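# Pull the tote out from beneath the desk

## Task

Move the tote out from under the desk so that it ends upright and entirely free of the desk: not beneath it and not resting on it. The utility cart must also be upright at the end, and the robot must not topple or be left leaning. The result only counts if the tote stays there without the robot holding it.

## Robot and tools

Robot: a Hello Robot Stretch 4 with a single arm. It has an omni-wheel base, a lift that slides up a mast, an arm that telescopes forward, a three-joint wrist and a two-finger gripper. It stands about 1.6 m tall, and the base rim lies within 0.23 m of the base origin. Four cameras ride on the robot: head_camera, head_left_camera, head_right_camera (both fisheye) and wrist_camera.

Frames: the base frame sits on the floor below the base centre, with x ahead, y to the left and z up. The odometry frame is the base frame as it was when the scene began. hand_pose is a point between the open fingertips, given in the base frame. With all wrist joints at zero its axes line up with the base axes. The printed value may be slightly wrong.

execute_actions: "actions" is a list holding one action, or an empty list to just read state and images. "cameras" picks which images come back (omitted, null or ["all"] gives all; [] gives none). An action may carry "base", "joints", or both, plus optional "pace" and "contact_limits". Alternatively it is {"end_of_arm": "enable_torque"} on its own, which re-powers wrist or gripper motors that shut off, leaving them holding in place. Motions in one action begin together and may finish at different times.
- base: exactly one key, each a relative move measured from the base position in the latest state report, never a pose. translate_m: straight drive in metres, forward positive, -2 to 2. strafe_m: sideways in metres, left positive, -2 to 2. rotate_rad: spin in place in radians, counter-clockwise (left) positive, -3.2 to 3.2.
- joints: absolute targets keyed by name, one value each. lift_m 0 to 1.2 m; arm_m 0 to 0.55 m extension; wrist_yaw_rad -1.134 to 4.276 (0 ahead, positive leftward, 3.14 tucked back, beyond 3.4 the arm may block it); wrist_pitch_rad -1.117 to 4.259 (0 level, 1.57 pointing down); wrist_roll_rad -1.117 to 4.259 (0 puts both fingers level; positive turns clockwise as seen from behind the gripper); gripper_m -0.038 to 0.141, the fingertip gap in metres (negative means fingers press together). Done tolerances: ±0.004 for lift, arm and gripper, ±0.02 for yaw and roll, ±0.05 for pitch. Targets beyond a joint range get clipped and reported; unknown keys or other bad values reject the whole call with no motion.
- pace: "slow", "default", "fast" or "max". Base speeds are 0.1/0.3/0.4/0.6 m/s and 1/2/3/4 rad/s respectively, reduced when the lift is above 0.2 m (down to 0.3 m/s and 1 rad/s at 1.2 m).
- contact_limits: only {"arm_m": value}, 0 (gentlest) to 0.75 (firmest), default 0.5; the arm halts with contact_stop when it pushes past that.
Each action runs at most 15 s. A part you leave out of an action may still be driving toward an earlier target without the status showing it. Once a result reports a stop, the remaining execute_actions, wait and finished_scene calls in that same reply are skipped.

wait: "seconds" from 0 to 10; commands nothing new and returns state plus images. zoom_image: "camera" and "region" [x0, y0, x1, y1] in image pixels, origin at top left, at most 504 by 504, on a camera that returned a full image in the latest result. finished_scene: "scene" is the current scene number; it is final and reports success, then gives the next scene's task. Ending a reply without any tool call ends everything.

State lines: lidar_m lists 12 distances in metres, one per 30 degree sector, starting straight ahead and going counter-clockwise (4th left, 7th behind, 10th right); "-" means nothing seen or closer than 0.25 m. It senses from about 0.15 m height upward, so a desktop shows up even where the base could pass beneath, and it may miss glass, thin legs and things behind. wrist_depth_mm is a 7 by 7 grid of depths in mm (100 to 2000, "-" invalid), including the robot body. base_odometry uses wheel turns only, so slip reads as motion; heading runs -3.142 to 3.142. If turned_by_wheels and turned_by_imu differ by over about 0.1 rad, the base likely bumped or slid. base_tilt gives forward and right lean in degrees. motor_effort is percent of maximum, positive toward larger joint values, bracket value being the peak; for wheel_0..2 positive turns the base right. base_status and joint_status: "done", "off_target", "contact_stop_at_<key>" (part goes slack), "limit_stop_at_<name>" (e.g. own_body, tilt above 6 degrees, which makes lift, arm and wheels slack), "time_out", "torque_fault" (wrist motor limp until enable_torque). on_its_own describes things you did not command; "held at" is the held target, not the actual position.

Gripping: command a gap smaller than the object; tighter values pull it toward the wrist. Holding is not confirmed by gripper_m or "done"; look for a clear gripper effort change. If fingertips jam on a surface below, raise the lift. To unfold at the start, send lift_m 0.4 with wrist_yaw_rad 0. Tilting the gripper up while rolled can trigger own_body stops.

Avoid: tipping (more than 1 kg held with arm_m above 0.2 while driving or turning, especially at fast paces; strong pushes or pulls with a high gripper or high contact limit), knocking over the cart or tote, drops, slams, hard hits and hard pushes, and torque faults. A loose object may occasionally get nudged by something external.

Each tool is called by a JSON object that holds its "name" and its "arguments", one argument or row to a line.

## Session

{"name": "execute_actions", "arguments": {
  "actions": []
}}

Scene clock: 0.00 s.
base_odometry: x=+0.000 y=+0.000 heading=+0.000 (m, m, rad; odometry frame)
turned_by_wheels: +0.000 (rad since the last result)
turned_by_imu: +0.000 (rad since the last result)
base_tilt: forward=+0.0 right=+0.1 (deg)
lidar_m: 1.78 1.72 1.24 1.90 1.80 1.89 2.06 1.67 1.78 1.54 1.48 1.55
base_status: not commanded
joint_positions: lift_m=+0.158 arm_m=-0.002 wrist_yaw_rad=+3.037 wrist_pitch_rad=-0.017 wrist_roll_rad=+0.014 gripper_m=+0.057
joint_status: not commanded
motor_effort: lift_m=+19 arm_m=+0 wrist_yaw_rad=-4 wrist_pitch_rad=-6 wrist_roll_rad=-3 gripper_m=-4 wheel_0=+1 wheel_1=+0 wheel_2=-1 (%)
hand_pose: x=-0.1093 y=+0.1170 z=+0.3415 quat_wxyz=(+0.052, +0.009, +0.007, +0.999) (m; base frame)
wrist_depth_mm: - 144 - - - - - / - 144 - - - - - / 105 142 - - - - 1537 / 117 142 - - - - 1537 / 1430 1921 - - - - 1576 / 1366 1464 211 1499 211 1397 1366 / 917 878 904 143 917 891 917
pictures: head_camera, head_left_camera, head_right_camera, wrist_camera
Images, in order (width x height): head_camera 420x560, head_left_camera 420x672, head_right_camera 420x672, wrist_camera 616x392.

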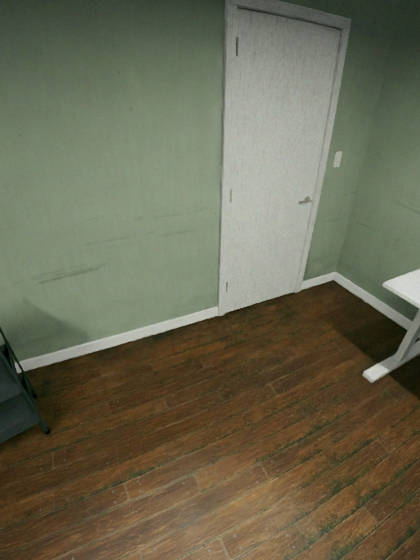

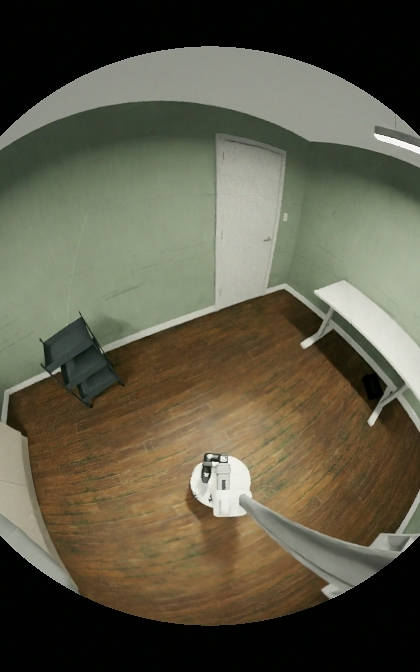

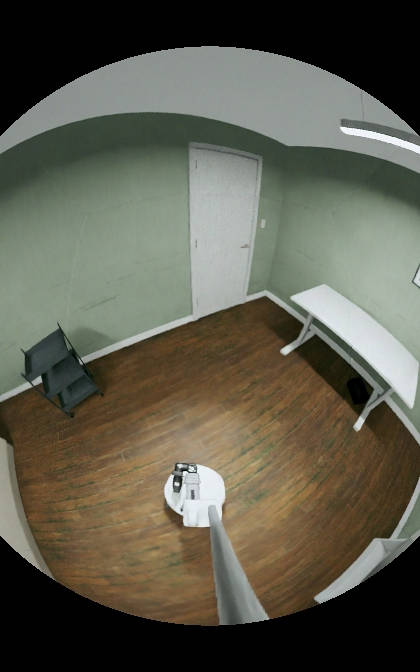

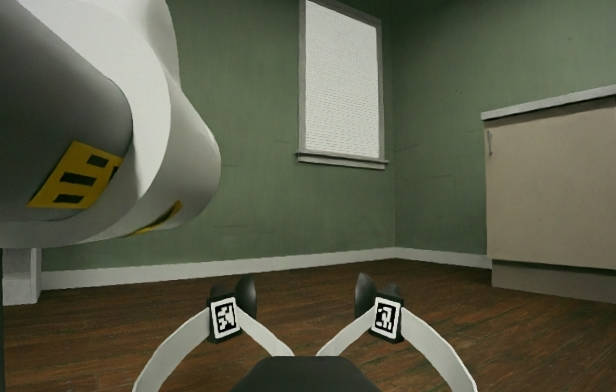

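{"name": "execute_actions", "arguments": {
  "actions": [
    {"base":{"rotate_rad":-1.16},"joints":{"lift_m":0.4,"wrist_yaw_rad":0,"wrist_pitch_rad":0.3},"pace":"fast"}
  ]
}}

Scene clock: 18.73 s.
base_odometry: x=+0.000 y=+0.000 heading=-1.159 (m, m, rad; odometry frame)
turned_by_wheels: -1.159 (rad since the last result)
turned_by_imu: -1.161 (rad since the last result)
base_tilt: forward=+0.0 right=+0.1 (deg)
lidar_m: 1.47 1.51 1.84 1.71 1.23 2.00 1.82 1.84 2.13 1.68 1.73 1.60
base_status: done
joint_positions: lift_m=+0.400 arm_m=-0.002 wrist_yaw_rad=+0.000 wrist_pitch_rad=+0.302 wrist_roll_rad=+0.014 gripper_m=+0.057
joint_status: all done
motor_effort: lift_m=+21(24) arm_m=+0(1) wrist_yaw_rad=-4(11) wrist_pitch_rad=-4(7) wrist_roll_rad=-2(2) gripper_m=-4(1) wheel_0=+5(11) wheel_1=+5(14) wheel_2=+4(15) (%)
hand_pose: x=+0.4439 y=-0.0873 z=+0.4923 quat_wxyz=(+0.989, +0.007, +0.150, -0.001) (m; base frame)
wrist_depth_mm: 1756 1808 1863 1921 1921 1983 - / 1863 1537 1863 1921 - - - / 1863 1983 - - - - - / 1983 1983 - - - - - / 1397 1430 1464 1464 1464 1430 1397 / 1025 1060 211 1060 210 1042 1042 / 842 820 831 144 842 820 854
pictures: head_camera, head_left_camera, head_right_camera, wrist_camera
Images, in order (width x height): head_camera 420x560, head_left_camera 420x672, head_right_camera 420x672, wrist_camera 616x392.

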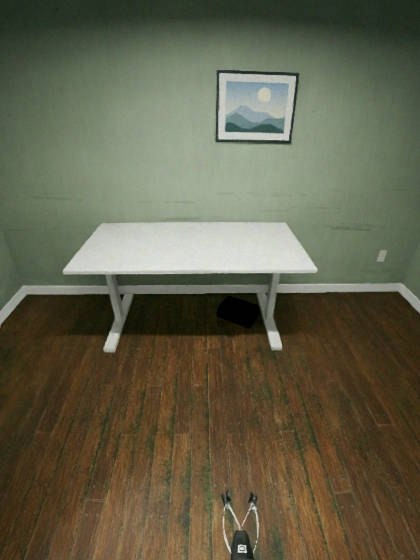

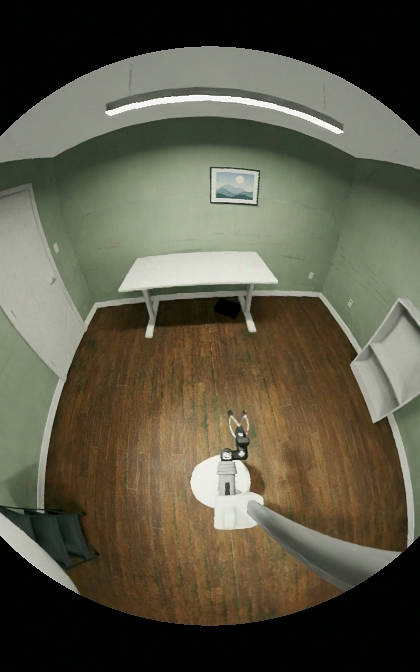

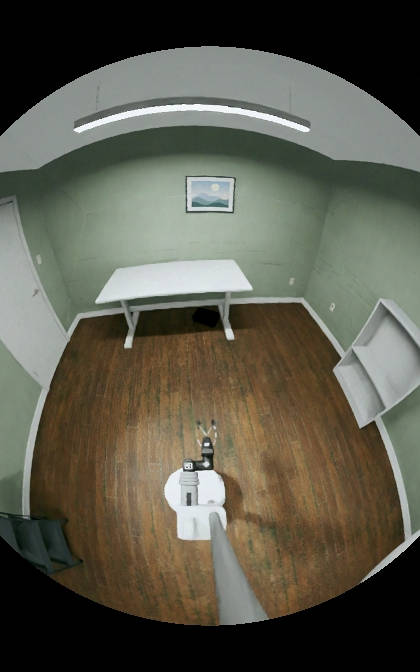

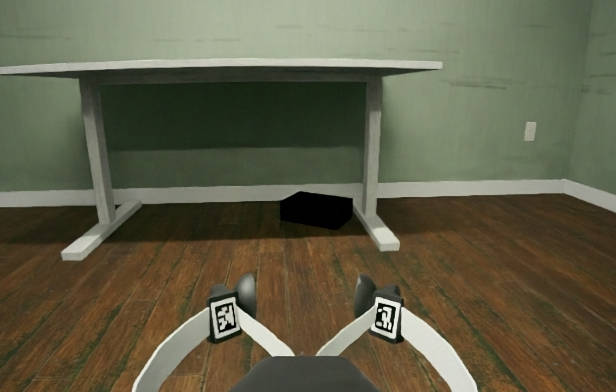

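{"name": "zoom_image", "arguments": {
  "camera": "wrist_camera",
  "region": [250, 160, 420, 270]
}}

Region (250, 160, 420, 270) of wrist_camera's 616x392 image, scaled by 2.965; it fills the top 326 rows of this view, and the rest is white.

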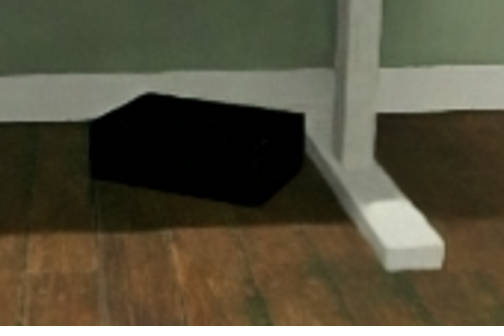

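{"name": "execute_actions", "arguments": {
  "actions": [
    {"base":{"translate_m":1.22},"joints":{"lift_m":0.28,"arm_m":0.5,"wrist_pitch_rad":1.6,"gripper_m":0.05},"pace":"max"}
  ],
  "cameras": ["head_left_camera","wrist_camera"]
}}

Scene clock: 39.83 s.
base_odometry: x=+0.489 y=-1.118 heading=-1.158 (m, m, rad; odometry frame)
turned_by_wheels: +0.001 (rad since the last result)
turned_by_imu: -0.007 (rad since the last result)
base_tilt: forward=+0.0 right=+0.1 (deg)
lidar_m: 0.26 0.28 0.38 0.81 1.89 2.07 3.05 2.98 1.69 1.63 0.47 0.28
base_status: done
joint_positions: lift_m=+0.280 arm_m=+0.499 wrist_yaw_rad=+0.000 wrist_pitch_rad=+1.600 wrist_roll_rad=+0.014 gripper_m=+0.050
joint_status: all done
motor_effort: lift_m=+17(17) arm_m=+8(11) wrist_yaw_rad=-4(0) wrist_pitch_rad=+2(5) wrist_roll_rad=-2(2) gripper_m=-3(4) wheel_0=+4(10) wheel_1=+5(11) wheel_2=-1(17) (%)
hand_pose: x=+0.6612 y=-0.0874 z=+0.1699 quat_wxyz=(+0.697, +0.005, +0.717, -0.005) (m; base frame)
wrist_depth_mm: 392 389 377 345 389 392 359 / 389 392 384 392 357 392 355 / 392 392 389 387 387 368 359 / 392 392 387 392 389 379 353 / 389 389 392 389 389 359 359 / 389 389 210 397 211 394 362 / 392 392 392 145 394 394 370
pictures: head_left_camera, wrist_camera
Images, in order (width x height): head_left_camera 420x672, wrist_camera 616x392.

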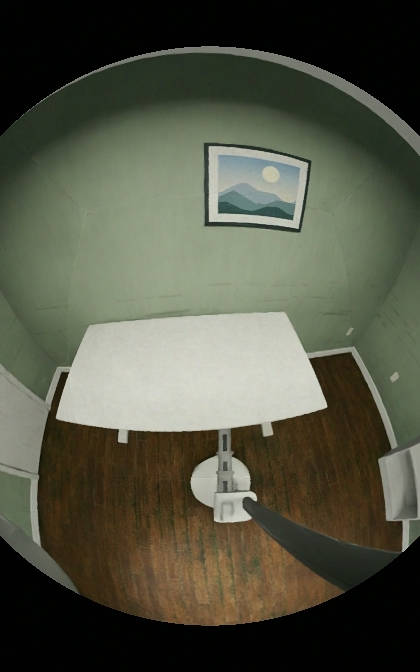

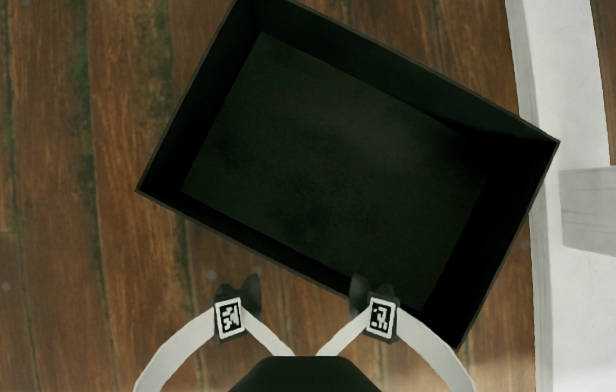

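{"name": "execute_actions", "arguments": {
  "actions": [
    {"base":{"translate_m":0.045},"joints":{"lift_m":0.25,"arm_m":0.545},"pace":"max"}
  ],
  "cameras": ["wrist_camera"]
}}

Scene clock: 54.17 s.
base_odometry: x=+0.507 y=-1.159 heading=-1.157 (m, m, rad; odometry frame)
turned_by_wheels: +0.001 (rad since the last result)
turned_by_imu: -0.001 (rad since the last result)
base_tilt: forward=+0.1 right=+0.0 (deg)
lidar_m: 0.25 0.25 0.31 0.71 1.85 2.13 3.08 2.98 1.70 1.65 0.40 0.25
base_status: done
joint_positions: lift_m=+0.250 arm_m=+0.544 wrist_yaw_rad=+0.000 wrist_pitch_rad=+1.600 wrist_roll_rad=+0.014 gripper_m=+0.050
joint_status: all done
motor_effort: lift_m=+17(18) arm_m=+8(10) wrist_yaw_rad=-2(0) wrist_pitch_rad=+2(2) wrist_roll_rad=-2(2) gripper_m=-2(4) wheel_0=+3(10) wheel_1=+4(9) wheel_2=+2(15) (%)
hand_pose: x=+0.7062 y=-0.0874 z=+0.1400 quat_wxyz=(+0.697, +0.005, +0.717, -0.005) (m; base frame)
wrist_depth_mm: 359 359 359 362 362 364 327 / 362 359 359 362 362 359 327 / 362 362 357 357 364 362 329 / 362 362 359 359 359 362 334 / 359 362 357 357 359 359 306 / 359 349 210 362 210 351 285 / 364 364 296 145 362 296 355
pictures: wrist_camera
Images, in order (width x height): wrist_camera 616x392.

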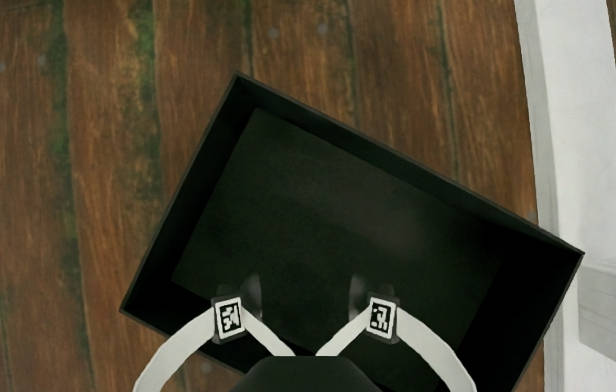

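{"name": "execute_actions", "arguments": {
  "actions": [
    {"joints":{"lift_m":0.16},"pace":"max"}
  ],
  "cameras": ["wrist_camera"]
}}

{"name": "execute_actions", "arguments": {
  "actions": [
    {"base":{"translate_m":-0.2}}
  ],
  "cameras": ["wrist_camera"]
}}

Scene clock: 62.90 s.
base_odometry: x=+0.507 y=-1.159 heading=-1.157 (m, m, rad; odometry frame)
turned_by_wheels: +0.000 (rad since the last result)
turned_by_imu: -0.001 (rad since the last result)
base_tilt: forward=+0.0 right=+0.2 (deg)
lidar_m: 0.25 0.25 0.32 0.70 1.86 2.10 3.08 2.98 1.71 1.64 0.39 0.26
base_status: not commanded
joint_positions: lift_m=+0.160 arm_m=+0.544 wrist_yaw_rad=+0.000 wrist_pitch_rad=+1.600 wrist_roll_rad=+0.014 gripper_m=+0.050
joint_status: all done
motor_effort: lift_m=+18(15) arm_m=+8(8) wrist_yaw_rad=-1(1) wrist_pitch_rad=+2(2) wrist_roll_rad=-2(2) gripper_m=-3(3) wheel_0=+3(3) wheel_1=+4(4) wheel_2=+2(2) (%)
hand_pose: x=+0.7061 y=-0.0874 z=+0.0499 quat_wxyz=(+0.697, +0.005, +0.717, -0.005) (m; base frame)
wrist_depth_mm: 271 270 194 271 271 271 271 / 270 270 226 213 273 271 272 / 271 271 268 267 228 272 272 / 271 216 268 270 268 247 213 / 272 227 268 268 270 270 270 / 272 257 210 268 210 270 270 / 185 200 252 145 270 270 250
pictures: wrist_camera
Images, in order (width x height): wrist_camera 616x392.

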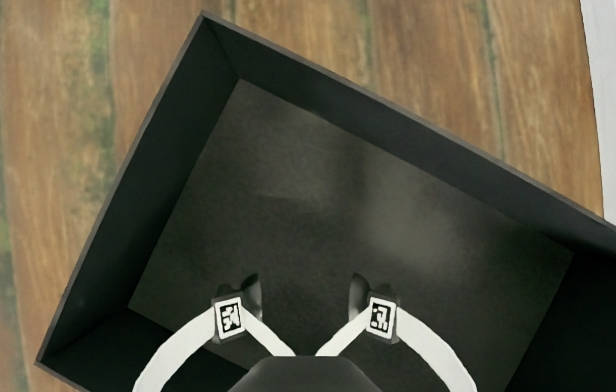

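Scene clock: 64.97 s.
base_odometry: x=+0.427 y=-0.976 heading=-1.158 (m, m, rad; odometry frame)
turned_by_wheels: -0.001 (rad since the last result)
turned_by_imu: +0.000 (rad since the last result)
base_tilt: forward=+0.0 right=+0.1 (deg)
lidar_m: 0.43 0.44 0.58 1.80 1.84 1.94 2.88 2.94 1.71 1.62 0.69 0.47
base_status: done
joint_positions: lift_m=+0.160 arm_m=+0.544 wrist_yaw_rad=+0.000 wrist_pitch_rad=+1.599 wrist_roll_rad=+0.014 gripper_m=+0.050
joint_status: not commanded
motor_effort: lift_m=+18(17) arm_m=+8(8) wrist_yaw_rad=-3(4) wrist_pitch_rad=+5(9) wrist_roll_rad=-3(2) gripper_m=-1(4) wheel_0=-4(9) wheel_1=-5(12) wheel_2=+3(13) (%)
hand_pose: x=+0.7065 y=-0.0874 z=+0.0499 quat_wxyz=(+0.697, +0.005, +0.717, -0.005) (m; base frame)
wrist_depth_mm: 194 242 249 240 229 217 210 / 190 268 267 268 270 268 224 / 195 268 268 268 268 268 220 / 198 268 268 268 270 268 218 / 202 268 270 268 270 270 214 / 196 242 210 271 210 267 210 / 272 185 186 145 184 192 -
pictures: wrist_camera
Images, in order (width x height): wrist_camera 616x392.

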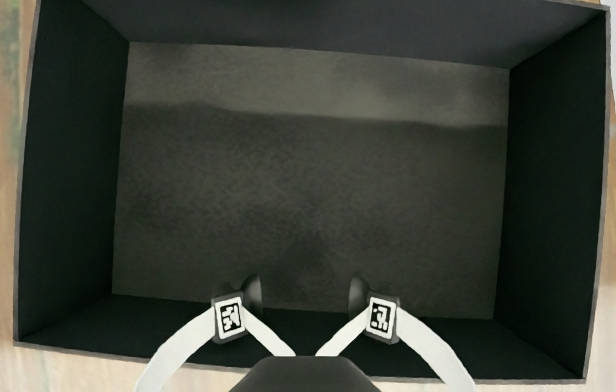

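{"name": "execute_actions", "arguments": {
  "actions": [
    {"base":{"translate_m":-0.3},"joints":{"arm_m":0.2},"pace":"fast"}
  ],
  "cameras": ["wrist_camera"]
}}

{"name": "execute_actions", "arguments": {
  "actions": [
    {"joints":{"arm_m":0.25,"lift_m":0.26},"pace":"fast"}
  ]
}}

Scene clock: 72.27 s.
base_odometry: x=+0.307 y=-0.701 heading=-1.159 (m, m, rad; odometry frame)
turned_by_wheels: -0.001 (rad since the last result)
turned_by_imu: -0.001 (rad since the last result)
base_tilt: forward=+0.0 right=+0.1 (deg)
lidar_m: 0.52 0.73 0.97 1.76 1.83 1.70 2.59 2.63 1.75 1.61 1.95 0.78
base_status: done
joint_positions: lift_m=+0.160 arm_m=+0.201 wrist_yaw_rad=+0.000 wrist_pitch_rad=+1.599 wrist_roll_rad=+0.014 gripper_m=+0.050
joint_status: all done
motor_effort: lift_m=+18(18) arm_m=-8(11) wrist_yaw_rad=-2(3) wrist_pitch_rad=+3(8) wrist_roll_rad=-1(2) gripper_m=-3(0) wheel_0=-4(10) wheel_1=-6(15) wheel_2=+0(15) (%)
hand_pose: x=+0.3641 y=-0.0874 z=+0.0499 quat_wxyz=(+0.697, +0.005, +0.717, -0.005) (m; base frame)
wrist_depth_mm: 202 236 241 245 242 230 - / 204 268 268 271 270 270 207 / 206 268 268 270 271 271 208 / 206 271 270 271 271 270 209 / 206 270 270 270 271 271 208 / 204 258 210 270 210 249 208 / 182 184 189 144 185 186 196
pictures: wrist_camera
Images, in order (width x height): wrist_camera 616x392.

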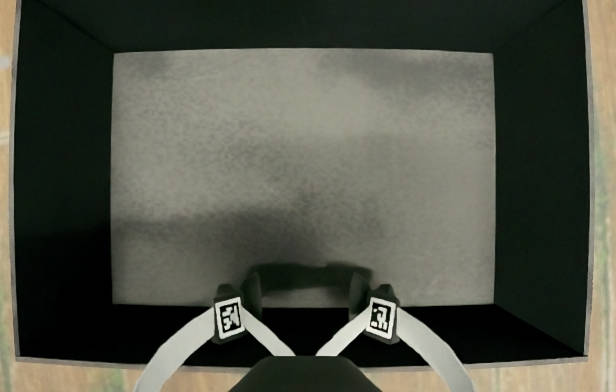

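Scene clock: 73.43 s.
base_odometry: x=+0.307 y=-0.701 heading=-1.159 (m, m, rad; odometry frame)
turned_by_wheels: +0.000 (rad since the last result)
turned_by_imu: +0.000 (rad since the last result)
base_tilt: forward=+0.0 right=+0.1 (deg)
lidar_m: 0.72 0.72 0.98 1.78 1.85 1.73 2.58 2.64 1.73 1.62 1.95 0.76
base_status: not commanded
joint_positions: lift_m=+0.260 arm_m=+0.249 wrist_yaw_rad=+0.000 wrist_pitch_rad=+1.600 wrist_roll_rad=+0.014 gripper_m=+0.050
joint_status: all done
motor_effort: lift_m=+21(23) arm_m=+8(11) wrist_yaw_rad=-4(2) wrist_pitch_rad=+1(3) wrist_roll_rad=-3(2) gripper_m=+0(0) wheel_0=-4(4) wheel_1=-6(5) wheel_2=+0(0) (%)
hand_pose: x=+0.4111 y=-0.0874 z=+0.1497 quat_wxyz=(+0.697, +0.005, +0.717, -0.005) (m; base frame)
wrist_depth_mm: 370 373 370 370 373 373 373 / 370 370 373 373 370 375 375 / 370 342 368 368 370 338 375 / 373 359 368 368 370 340 373 / 370 359 370 370 368 338 373 / 373 355 210 370 210 368 377 / 373 289 294 145 276 343 375
pictures: head_camera, head_left_camera, head_right_camera, wrist_camera
Images, in order (width x height): head_camera 420x560, head_left_camera 420x672, head_right_camera 420x672, wrist_camera 616x392.

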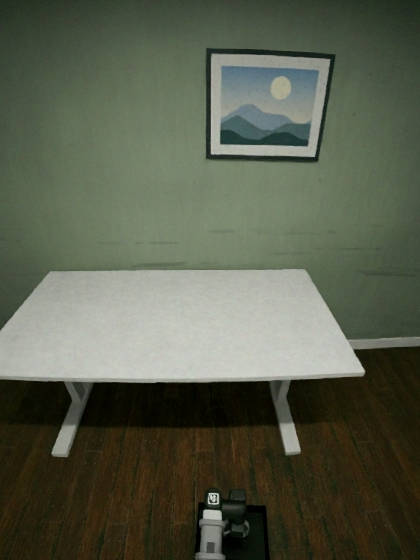

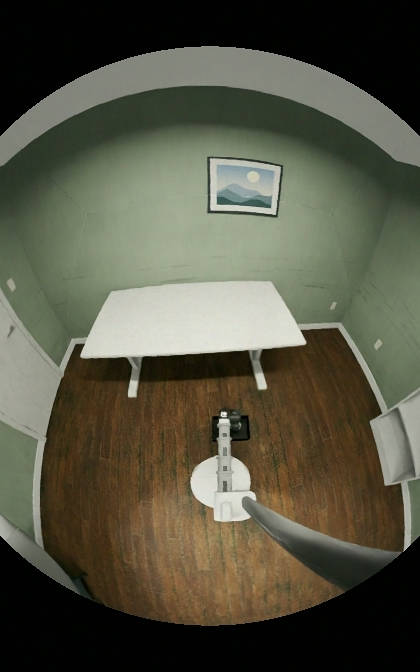

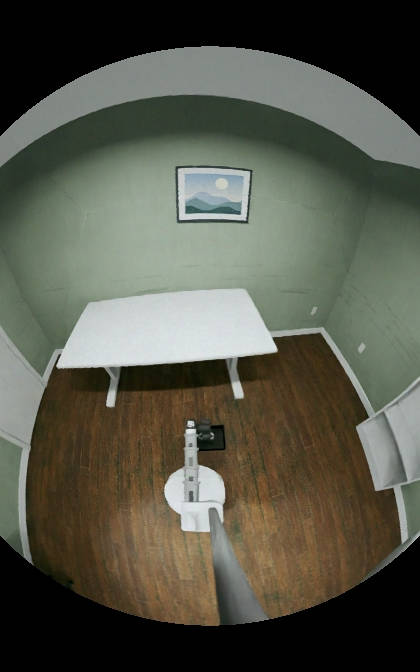

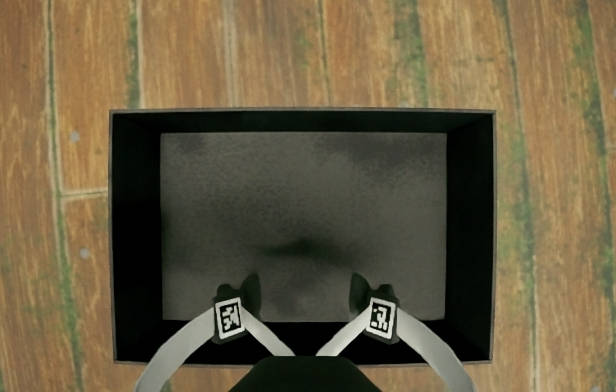

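{"name": "finished_scene", "arguments": {
  "scene": 2
}}

The scene is finished: the task was done.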